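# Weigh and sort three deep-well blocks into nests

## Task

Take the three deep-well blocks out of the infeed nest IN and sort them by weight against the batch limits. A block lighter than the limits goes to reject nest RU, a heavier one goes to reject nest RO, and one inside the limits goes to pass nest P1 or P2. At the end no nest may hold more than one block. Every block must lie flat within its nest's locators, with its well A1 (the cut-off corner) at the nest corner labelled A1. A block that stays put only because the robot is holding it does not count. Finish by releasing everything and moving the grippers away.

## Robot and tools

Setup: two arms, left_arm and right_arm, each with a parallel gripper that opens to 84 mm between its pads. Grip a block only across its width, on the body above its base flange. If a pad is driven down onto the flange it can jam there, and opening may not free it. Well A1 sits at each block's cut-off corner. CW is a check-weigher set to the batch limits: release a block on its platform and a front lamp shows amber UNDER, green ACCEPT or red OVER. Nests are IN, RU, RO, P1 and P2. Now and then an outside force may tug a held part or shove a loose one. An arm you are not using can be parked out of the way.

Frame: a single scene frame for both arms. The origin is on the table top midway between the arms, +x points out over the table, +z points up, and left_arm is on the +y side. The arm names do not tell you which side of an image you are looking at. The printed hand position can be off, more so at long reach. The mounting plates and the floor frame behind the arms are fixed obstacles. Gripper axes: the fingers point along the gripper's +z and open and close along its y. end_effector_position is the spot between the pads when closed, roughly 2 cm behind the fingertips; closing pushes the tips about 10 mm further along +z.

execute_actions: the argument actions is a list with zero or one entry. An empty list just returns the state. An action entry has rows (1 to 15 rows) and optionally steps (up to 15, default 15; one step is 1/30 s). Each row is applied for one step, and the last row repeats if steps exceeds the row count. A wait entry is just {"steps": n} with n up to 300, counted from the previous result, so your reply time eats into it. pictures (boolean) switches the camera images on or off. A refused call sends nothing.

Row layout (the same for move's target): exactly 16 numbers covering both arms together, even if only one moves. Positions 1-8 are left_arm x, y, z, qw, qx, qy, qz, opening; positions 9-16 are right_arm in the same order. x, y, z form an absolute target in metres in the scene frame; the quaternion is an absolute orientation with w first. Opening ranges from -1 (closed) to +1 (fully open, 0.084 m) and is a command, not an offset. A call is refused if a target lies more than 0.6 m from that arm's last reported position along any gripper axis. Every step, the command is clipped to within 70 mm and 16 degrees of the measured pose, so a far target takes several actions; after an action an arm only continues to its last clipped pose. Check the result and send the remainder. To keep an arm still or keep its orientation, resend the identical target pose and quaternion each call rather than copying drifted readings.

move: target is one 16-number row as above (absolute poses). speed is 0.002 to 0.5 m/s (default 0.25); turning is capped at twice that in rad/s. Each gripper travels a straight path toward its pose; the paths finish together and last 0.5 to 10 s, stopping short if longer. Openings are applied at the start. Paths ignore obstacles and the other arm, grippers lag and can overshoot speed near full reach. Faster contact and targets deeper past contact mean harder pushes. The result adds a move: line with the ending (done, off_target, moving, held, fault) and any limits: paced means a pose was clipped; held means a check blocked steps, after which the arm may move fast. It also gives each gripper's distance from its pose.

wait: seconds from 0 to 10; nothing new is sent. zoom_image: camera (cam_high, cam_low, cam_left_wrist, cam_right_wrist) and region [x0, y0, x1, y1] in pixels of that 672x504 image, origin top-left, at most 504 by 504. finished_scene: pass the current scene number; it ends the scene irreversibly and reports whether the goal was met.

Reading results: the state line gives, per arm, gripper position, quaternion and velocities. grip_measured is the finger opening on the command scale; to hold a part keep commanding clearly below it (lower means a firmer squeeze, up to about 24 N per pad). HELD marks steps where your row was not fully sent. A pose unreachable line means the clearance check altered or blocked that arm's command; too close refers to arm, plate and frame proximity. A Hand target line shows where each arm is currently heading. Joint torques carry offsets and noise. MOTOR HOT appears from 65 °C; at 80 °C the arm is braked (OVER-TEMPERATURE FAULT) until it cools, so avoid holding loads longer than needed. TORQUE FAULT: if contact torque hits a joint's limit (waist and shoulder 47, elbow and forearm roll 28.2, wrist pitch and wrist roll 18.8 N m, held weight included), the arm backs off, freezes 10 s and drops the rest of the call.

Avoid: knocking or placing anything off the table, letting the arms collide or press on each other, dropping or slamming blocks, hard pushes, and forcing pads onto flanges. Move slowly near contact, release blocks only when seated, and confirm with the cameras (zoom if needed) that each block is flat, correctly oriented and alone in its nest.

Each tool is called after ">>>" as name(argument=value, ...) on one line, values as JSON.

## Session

>>> execute_actions(actions=[])

Scene clock: 0.00 s of 12600.00 s.
left_arm: end_effector_position=(-0.0470, +0.4861, +0.3005) grip_measured=+1.00 end_effector_quat_wxyz=(+0.548, -0.139, +0.764, +0.310) end_effector_velocity=(-0.000, -0.000, +0.000) end_effector_angular_velocity=(+0.001, +0.001, +0.001) | right_arm: end_effector_position=(+0.4913, +0.0766, +0.1862) grip_measured=+1.00 end_effector_quat_wxyz=(-0.123, -0.672, +0.728, -0.059) end_effector_velocity=(+0.000, -0.001, -0.001) end_effector_angular_velocity=(-0.003, +0.002, +0.001)
Joint positions: left_arm=[ 2.882  0.819 -0.829 -0.907  2.251  0.528  0.084] | right_arm=[ 0.886  1.302 -2.162 -0.883  1.558 -3.28   0.084]
Joint velocities: left_arm=[ 0.001 -0.     0.    -0.    -0.     0.    -0.   ] | right_arm=[-0.002 -0.     0.     0.     0.002 -0.002  0.   ]
Joint torques (N m, as the arm reports them, + toward a larger angle): no reading
Motor temperatures (°C, as the motors report them): left_arm=[29 30 33 29 35 34] | right_arm=[28 34 34 33 35 33]
Hand target (left_arm): -0.047, +0.486, +0.301; +0.548, -0.139, +0.764, +0.310
Hand target (right_arm): +0.491, +0.077, +0.186; +0.123, +0.672, -0.728, +0.059
camera_calibration (this result's frames):
cam_left_wrist: T_world_to_cam=[[-0.5617, 0.765503, 0.313844, -0.466088], [0.361788, -0.113882, 0.925278, -0.141184], [0.744045, 0.633274, -0.212983, -0.0777921], [0, 0, 0, 1]] pos_world=[-0.152842, 0.389977, 0.260345]
cam_right_wrist: T_world_to_cam=[[-0.99285, 0.0564439, 0.105178, 0.493267], [0.0277547, 0.966149, -0.256489, 0.0307208], [-0.116095, -0.251736, -0.960808, 0.387768], [0, 0, 0, 1]] pos_world=[0.533905, 0.0400922, 0.328569]

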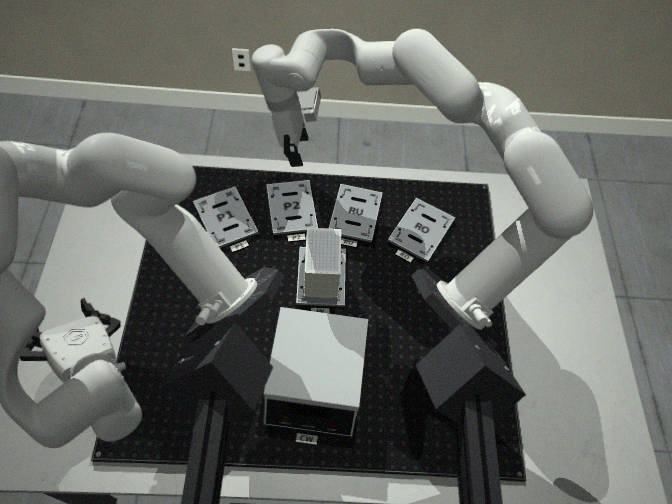

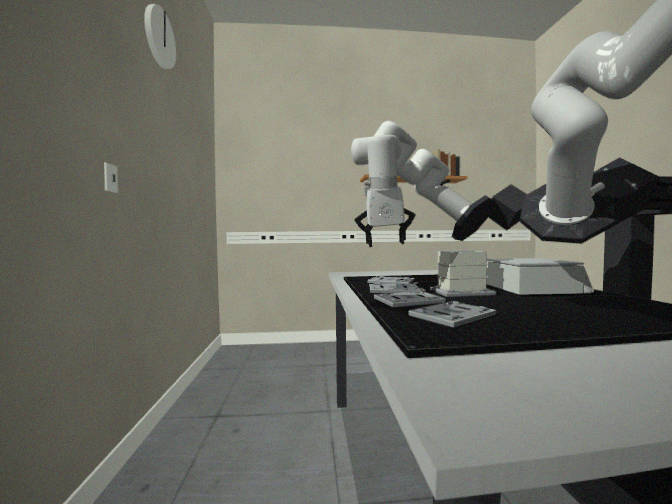

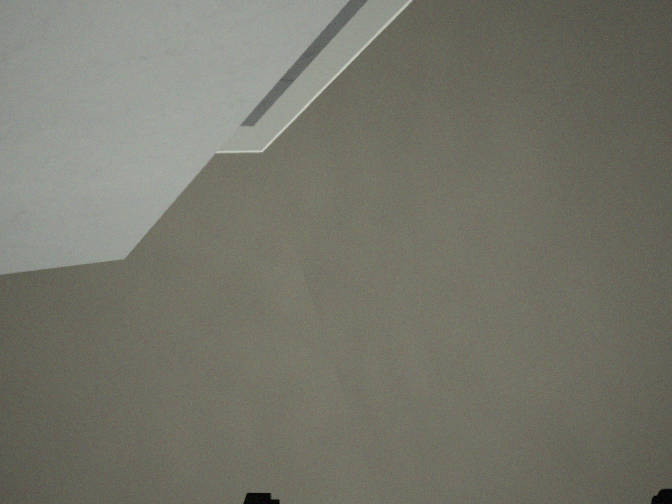

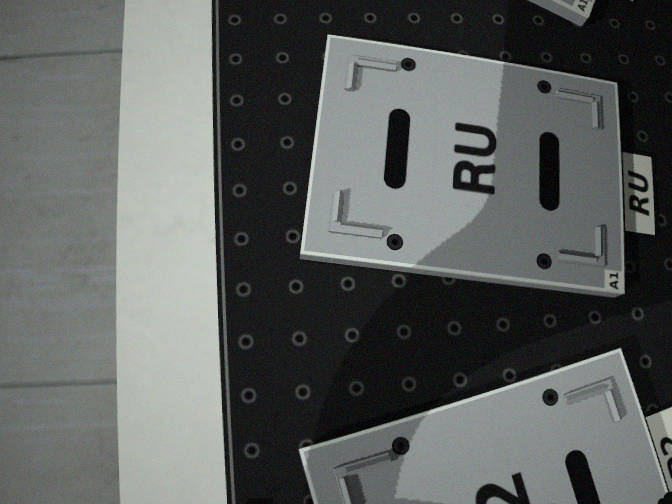

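>>> move(target=[-0.0470,0.4861,0.3005,0.548,-0.139,0.764,0.310,1,0.22,0,0.22,0,1,0,0,1], speed=0.15)

Scene clock: 14.03 s of 12600.00 s.
left_arm: end_effector_position=(-0.0470, +0.4861, +0.3005) grip_measured=+1.00 end_effector_quat_wxyz=(+0.548, -0.139, +0.764, +0.310) end_effector_velocity=(+0.000, +0.000, +0.000) end_effector_angular_velocity=(+0.001, -0.001, -0.000) | right_arm: end_effector_position=(+0.2203, +0.0014, +0.2200) grip_measured=+1.00 end_effector_quat_wxyz=(-0.001, +1.000, -0.000, +0.001) end_effector_velocity=(-0.001, -0.001, -0.000) end_effector_angular_velocity=(-0.000, +0.003, +0.007)
Joint positions: left_arm=[ 2.882  0.82  -0.828 -0.907  2.252  0.528  0.084] | right_arm=[ 1.178  0.773 -0.899 -0.992  0.969 -4.175  0.084]
Joint velocities: left_arm=[-0.001  0.    -0.     0.     0.001  0.001  0.   ] | right_arm=[-0.    -0.001  0.004  0.001 -0.003 -0.006 -0.   ]
Joint torques (N m, as the arm reports them, + toward a larger angle): left_arm=[ 14.76 -21.43  -8.61  -0.4    1.14   0.06] | right_arm=[ 12.17 -16.99 -10.89  -0.56  -1.25  -0.1 ]
Motor temperatures (°C, as the motors report them): left_arm=[29 30 33 29 35 34] | right_arm=[29 34 35 33 35 33]
Hand target (left_arm): -0.047, +0.486, +0.301; +0.548, -0.139, +0.764, +0.310
Hand target (right_arm): +0.220, +0.001, +0.220; -0.001, +1.000, +0.000, +0.001
Off the commanded pose (left_arm): 0.000 m, 0 deg.
Off the commanded pose (right_arm): 0.001 m, 0 deg.
After step 90, 5.03 s passed at rest.
move: done
camera_calibration (this result's frames):
cam_left_wrist: T_world_to_cam=[[-0.562039, 0.765073, 0.314287, -0.466], [0.36181, -0.114281, 0.925221, -0.140961], [0.743778, 0.633722, -0.21258, -0.0781267], [0, 0, 0, 1]] pos_world=[-0.1528, 0.389925, 0.260269]
cam_right_wrist: T_world_to_cam=[[0.0377744, -0.999173, 0.0150192, 0.0191226], [-0.99928, -0.0378212, -0.00284247, 0.291348], [0.00340817, -0.014901, -0.999883, 0.351769], [0, 0, 0, 1]] pos_world=[0.289217, 0.0353676, 0.352269]

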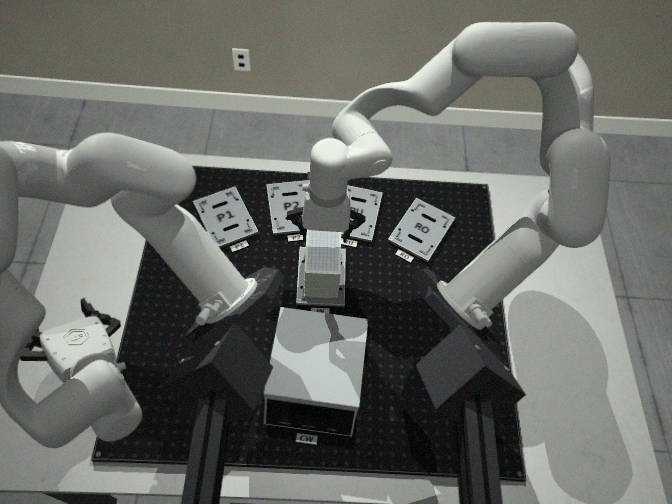

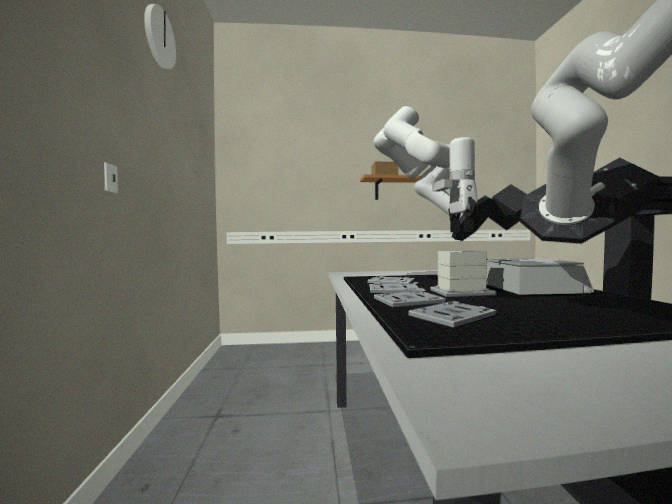

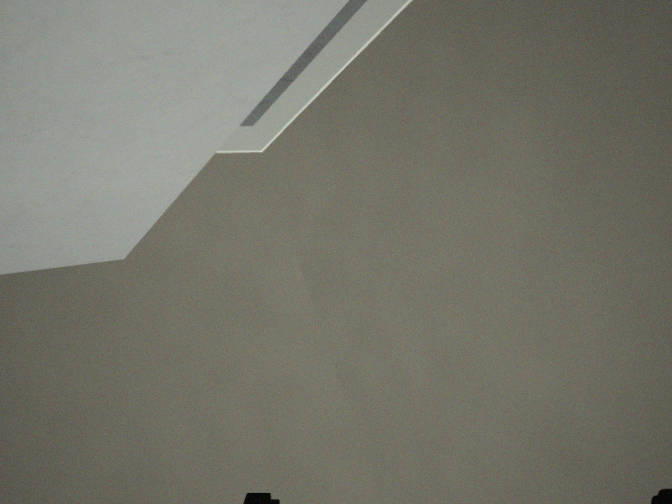

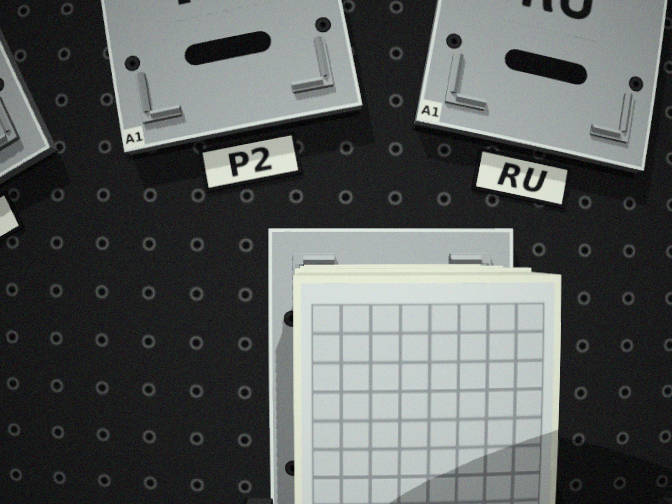

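>>> move(target=[-0.0470,0.4861,0.3005,0.548,-0.139,0.764,0.310,1,0.222,0.001,0.162,0,0.99985,0.0175,0,1], speed=0.03)

>>> zoom_image(camera="cam_right_wrist", region=[200,200,672,504])

>>> zoom_image(camera="cam_high", region=[270,190,380,310])

Scene clock: 34.47 s of 12600.00 s.
left_arm: end_effector_position=(-0.0470, +0.4861, +0.3005) grip_measured=+1.00 end_effector_quat_wxyz=(+0.548, -0.139, +0.764, +0.310) end_effector_velocity=(-0.000, -0.000, +0.000) end_effector_angular_velocity=(-0.000, +0.001, -0.000) | right_arm: end_effector_position=(+0.2222, +0.0011, +0.1621) grip_measured=+1.00 end_effector_quat_wxyz=(-0.000, +1.000, +0.017, +0.000) end_effector_velocity=(+0.001, +0.000, -0.001) end_effector_angular_velocity=(+0.001, -0.002, +0.001)
Joint positions: left_arm=[ 2.882  0.82  -0.828 -0.907  2.252  0.528  0.084] | right_arm=[ 1.047  0.876 -0.918 -1.17   0.92  -4.126  0.084]
Joint velocities: left_arm=[ 0. -0. -0.  0. -0. -0.  0.] | right_arm=[-0.003  0.003 -0.002 -0.006 -0.001  0.002  0.   ]
Joint torques (N m, as the arm reports them, + toward a larger angle): left_arm=[ 14.76 -21.33  -8.54  -0.15   1.2    0.12] | right_arm=[ 12.66 -17.7   -8.14  -0.91  -1.18  -0.39]
Motor temperatures (°C, as the motors report them): left_arm=[29 30 33 29 35 34] | right_arm=[29 34 36 33 35 33]
Hand target (left_arm): -0.047, +0.486, +0.301; +0.548, -0.139, +0.764, +0.310
Hand target (right_arm): +0.222, +0.001, +0.162; +0.000, +1.000, +0.017, +0.000
Off the commanded pose (left_arm): 0.000 m, 0 deg.
Off the commanded pose (right_arm): 0.000 m, 0 deg.
After step 90, 15.13 s passed at rest.
move: done
camera_calibration (this result's frames):
cam_left_wrist: T_world_to_cam=[[-0.562039, 0.765073, 0.314286, -0.465999], [0.361809, -0.114281, 0.925221, -0.140961], [0.743778, 0.633722, -0.21258, -0.0781267], [0, 0, 0, 1]] pos_world=[-0.1528, 0.389925, 0.260269]
cam_right_wrist: T_world_to_cam=[[0.072821, -0.997211, 0.0163372, 0.0115865], [-0.997342, -0.0728497, -0.00116776, 0.292396], [0.00235467, -0.0162088, -0.999866, 0.294101], [0, 0, 0, 1]] pos_world=[0.290083, 0.0376222, 0.294214]

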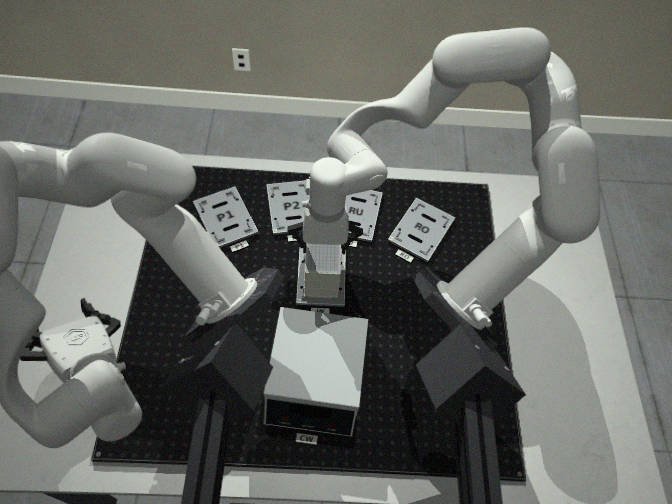

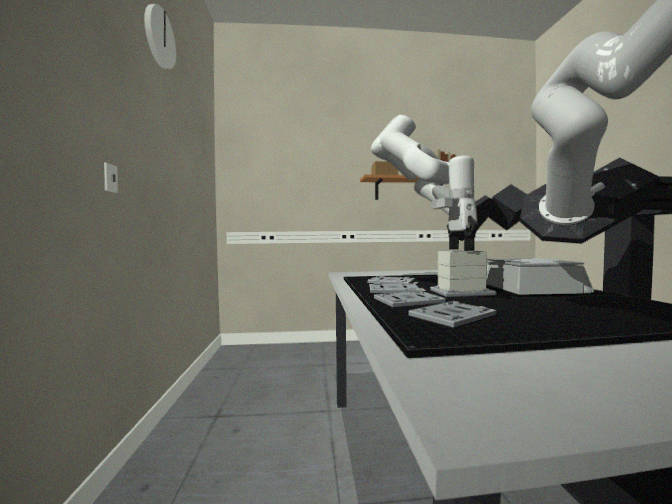

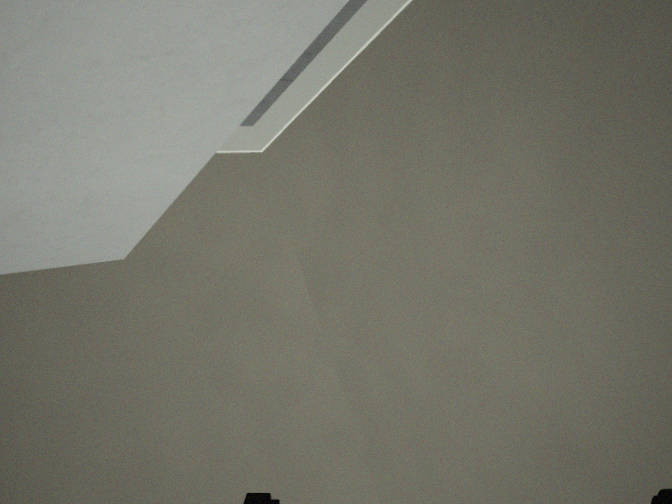

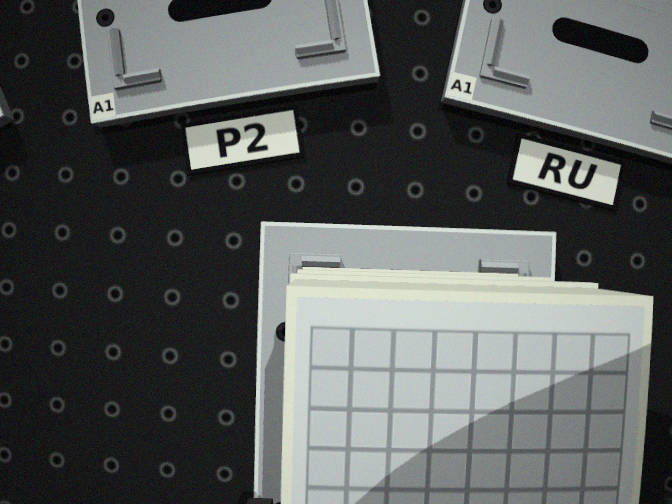

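Region (200, 200, 672, 504) of cam_right_wrist's 672x504 image, scaled by 1.068, with more detail than that image has; it fills the top 325 rows of this view, and the rest is white.

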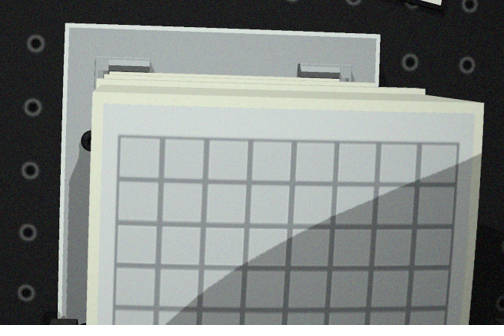

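Region (270, 190, 380, 310) of cam_high's 672x504 image, scaled by 4.200, with more detail than that image has; it fills the left 462 columns of this view, and the rest is white.

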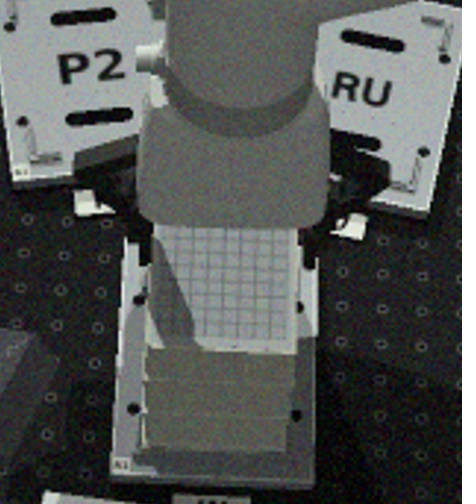

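>>> move(target=[-0.0470,0.4861,0.3005,0.548,-0.139,0.764,0.310,1,0.222,0.0022,0.158,0,0.99985,0.0175,0,1], speed=0.005)

>>> move(target=[-0.0470,0.4861,0.3005,0.548,-0.139,0.764,0.310,1,0.222,0.0022,0.147,0,0.99985,0.0175,0,1], speed=0.004)

>>> zoom_image(camera="cam_high", region=[270,190,380,310])

Scene clock: 54.37 s of 12600.00 s.
left_arm: end_effector_position=(-0.0470, +0.4861, +0.3005) grip_measured=+1.00 end_effector_quat_wxyz=(+0.548, -0.139, +0.764, +0.310) end_effector_velocity=(+0.000, +0.000, +0.001) end_effector_angular_velocity=(+0.002, -0.002, +0.000) | right_arm: end_effector_position=(+0.2220, +0.0022, +0.1581) grip_measured=+1.00 end_effector_quat_wxyz=(+0.000, +1.000, +0.018, +0.000) end_effector_velocity=(+0.000, +0.000, -0.001) end_effector_angular_velocity=(+0.001, +0.002, -0.001)
Joint positions: left_arm=[ 2.882  0.82  -0.828 -0.907  2.252  0.528  0.084] | right_arm=[ 1.039  0.887 -0.925 -1.181  0.918 -4.121  0.084]
Joint velocities: left_arm=[-0.     0.    -0.     0.     0.003  0.    -0.   ] | right_arm=[-0.004  0.003 -0.002 -0.004 -0.002  0.001 -0.   ]
Joint torques (N m, as the arm reports them, + toward a larger angle): left_arm=[ 14.98 -21.9   -8.67  -0.15   1.24  -0.02] | right_arm=[ 12.72 -17.56  -8.49  -0.99  -1.19  -0.13]
Motor temperatures (°C, as the motors report them): left_arm=[29 30 33 29 35 34] | right_arm=[29 35 35 33 35 33]
Hand target (left_arm): -0.047, +0.486, +0.300; +0.548, -0.139, +0.764, +0.310
Hand target (right_arm): +0.222, +0.002, +0.158; +0.000, +1.000, +0.017, +0.000
Off the commanded pose (left_arm): 0.000 m, 0 deg.
Off the commanded pose (right_arm): 0.000 m, 0 deg.
After step 90, 15.87 s passed at rest.
move: done
camera_calibration (this result's frames):
cam_left_wrist: T_world_to_cam=[[-0.562039, 0.765073, 0.314286, -0.466], [0.361809, -0.114281, 0.925221, -0.140961], [0.743779, 0.633722, -0.21258, -0.0781264], [0, 0, 0, 1]] pos_world=[-0.1528, 0.389925, 0.260269]
cam_right_wrist: T_world_to_cam=[[0.0730244, -0.997195, 0.0164484, 0.0126777], [-0.997328, -0.0730466, -0.000753767, 0.292248], [0.00195315, -0.0163494, -0.999864, 0.290221], [0, 0, 0, 1]] pos_world=[0.289974, 0.0387348, 0.290193]

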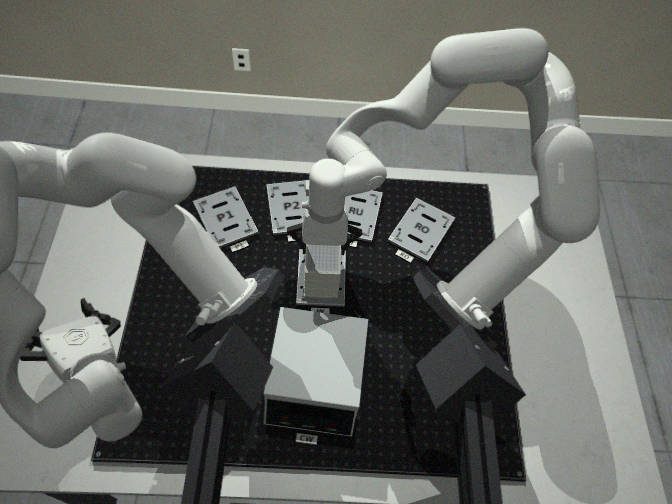

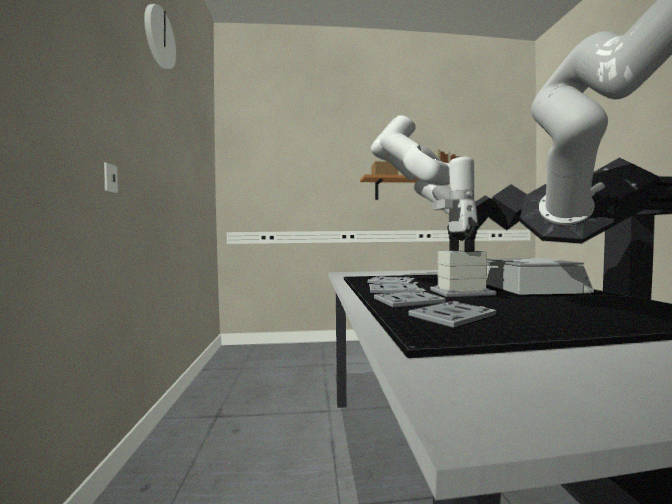

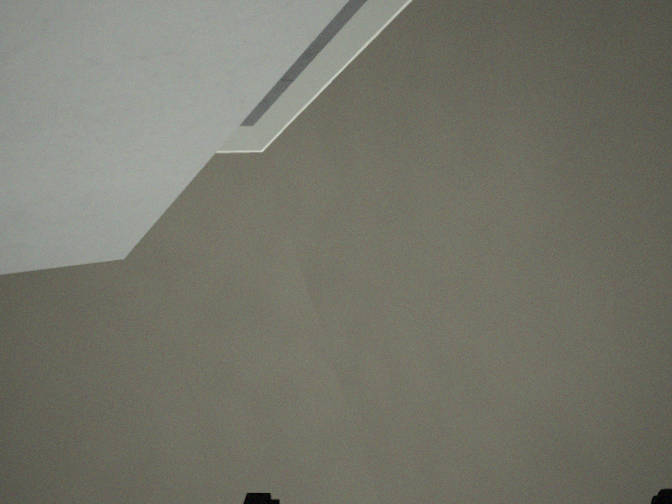

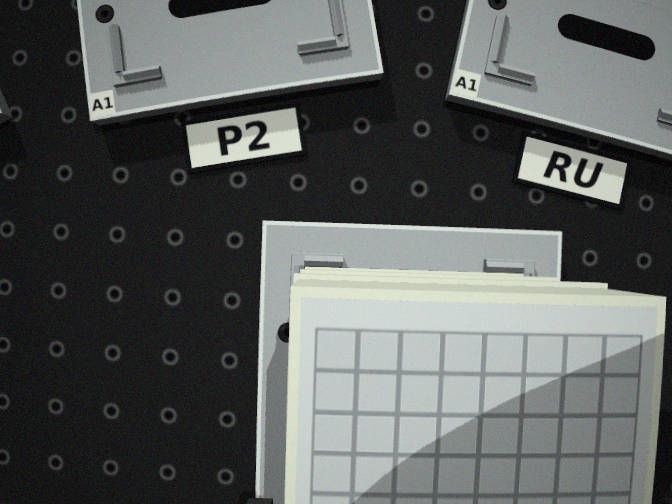

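Scene clock: 57.37 s of 12600.00 s.
left_arm: end_effector_position=(-0.0470, +0.4861, +0.3005) grip_measured=+1.00 end_effector_quat_wxyz=(+0.548, -0.139, +0.764, +0.310) end_effector_velocity=(-0.000, +0.000, -0.000) end_effector_angular_velocity=(+0.000, +0.000, +0.000) | right_arm: end_effector_position=(+0.2220, +0.0022, +0.1470) grip_measured=+1.00 end_effector_quat_wxyz=(+0.000, +1.000, +0.017, +0.000) end_effector_velocity=(+0.000, +0.001, -0.001) end_effector_angular_velocity=(+0.003, -0.001, +0.001)
Joint positions: left_arm=[ 2.882  0.82  -0.828 -0.907  2.252  0.528  0.084] | right_arm=[ 1.014  0.909 -0.932 -1.215  0.912 -4.105  0.084]
Joint velocities: left_arm=[-0.    -0.    -0.    -0.001  0.     0.     0.   ] | right_arm=[-0.003  0.002 -0.001 -0.006 -0.002  0.002 -0.   ]
Joint torques (N m, as the arm reports them, + toward a larger angle): left_arm=[ 14.89 -21.73  -8.56  -0.14   1.29  -0.02] | right_arm=[ 12.65 -17.65  -8.07  -0.41  -1.42  -0.03]
Motor temperatures (°C, as the motors report them): left_arm=[29 30 33 29 35 34] | right_arm=[29 35 35 33 35 33]
Hand target (left_arm): -0.047, +0.486, +0.301; +0.548, -0.139, +0.764, +0.310
Hand target (right_arm): +0.222, +0.002, +0.147; +0.000, +1.000, +0.017, +0.000
Off the commanded pose (left_arm): 0.000 m, 0 deg.
Off the commanded pose (right_arm): 0.000 m, 0 deg.
move: done
camera_calibration (this result's frames):
cam_left_wrist: T_world_to_cam=[[-0.562039, 0.765073, 0.314286, -0.466], [0.361809, -0.114281, 0.925221, -0.140961], [0.743779, 0.633722, -0.21258, -0.0781265], [0, 0, 0, 1]] pos_world=[-0.1528, 0.389925, 0.260269]
cam_right_wrist: T_world_to_cam=[[0.0730051, -0.997196, 0.0164416, 0.0129007], [-0.99733, -0.0730281, -0.00080133, 0.292269], [0.00199978, -0.0163391, -0.999865, 0.279186], [0, 0, 0, 1]] pos_world=[0.289988, 0.03877, 0.27917]

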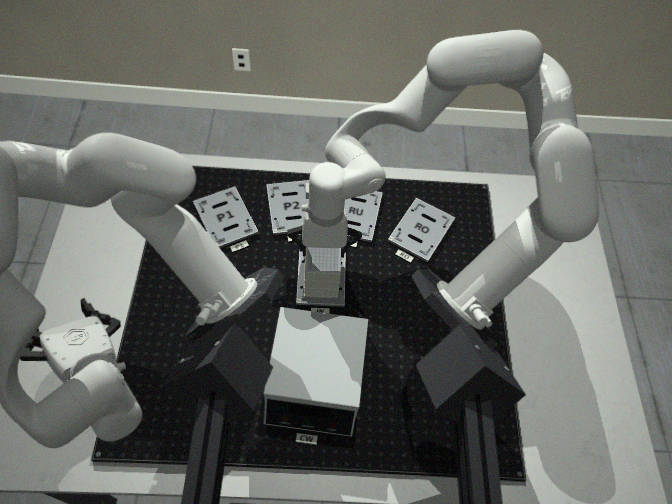

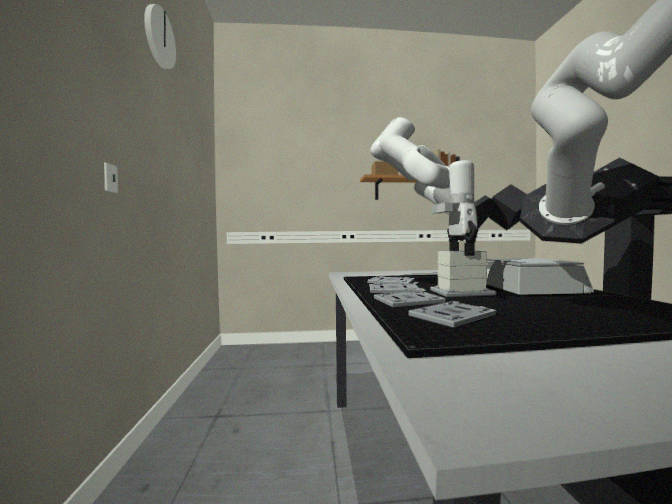

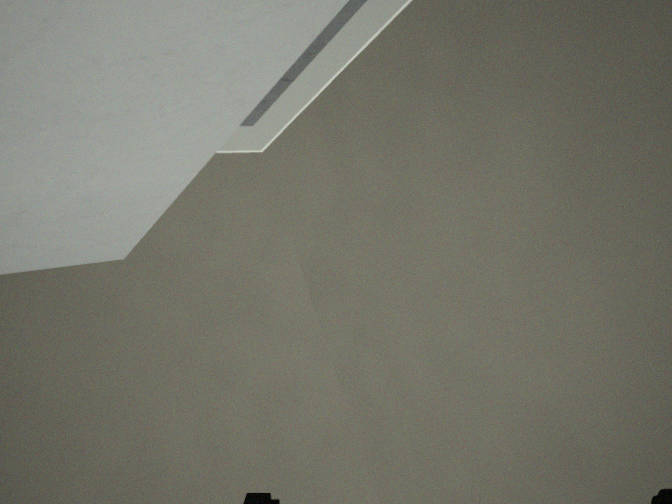

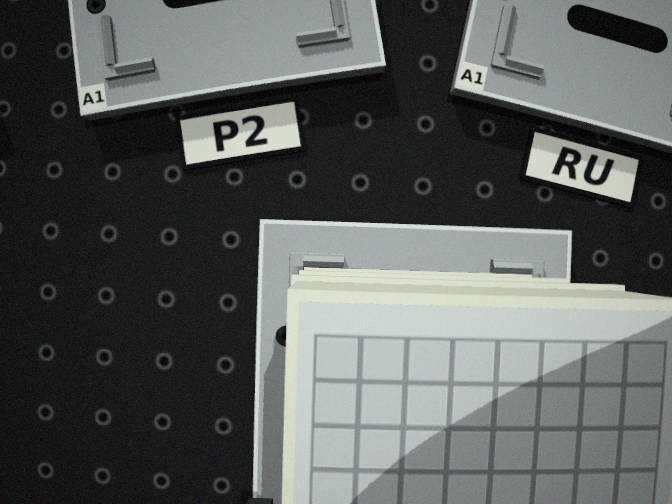

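Region (270, 190, 380, 310) of cam_high's 672x504 image, scaled by 4.200, with more detail than that image has; it fills the left 462 columns of this view, and the rest is white.

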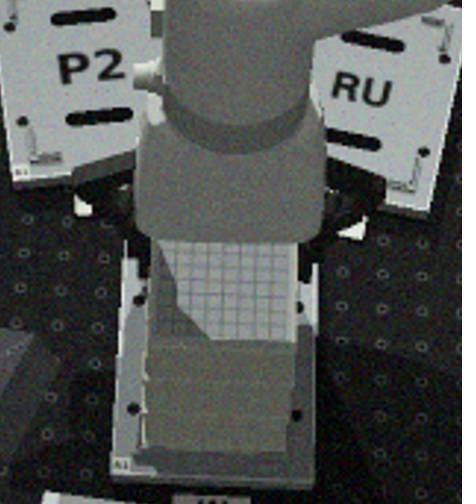

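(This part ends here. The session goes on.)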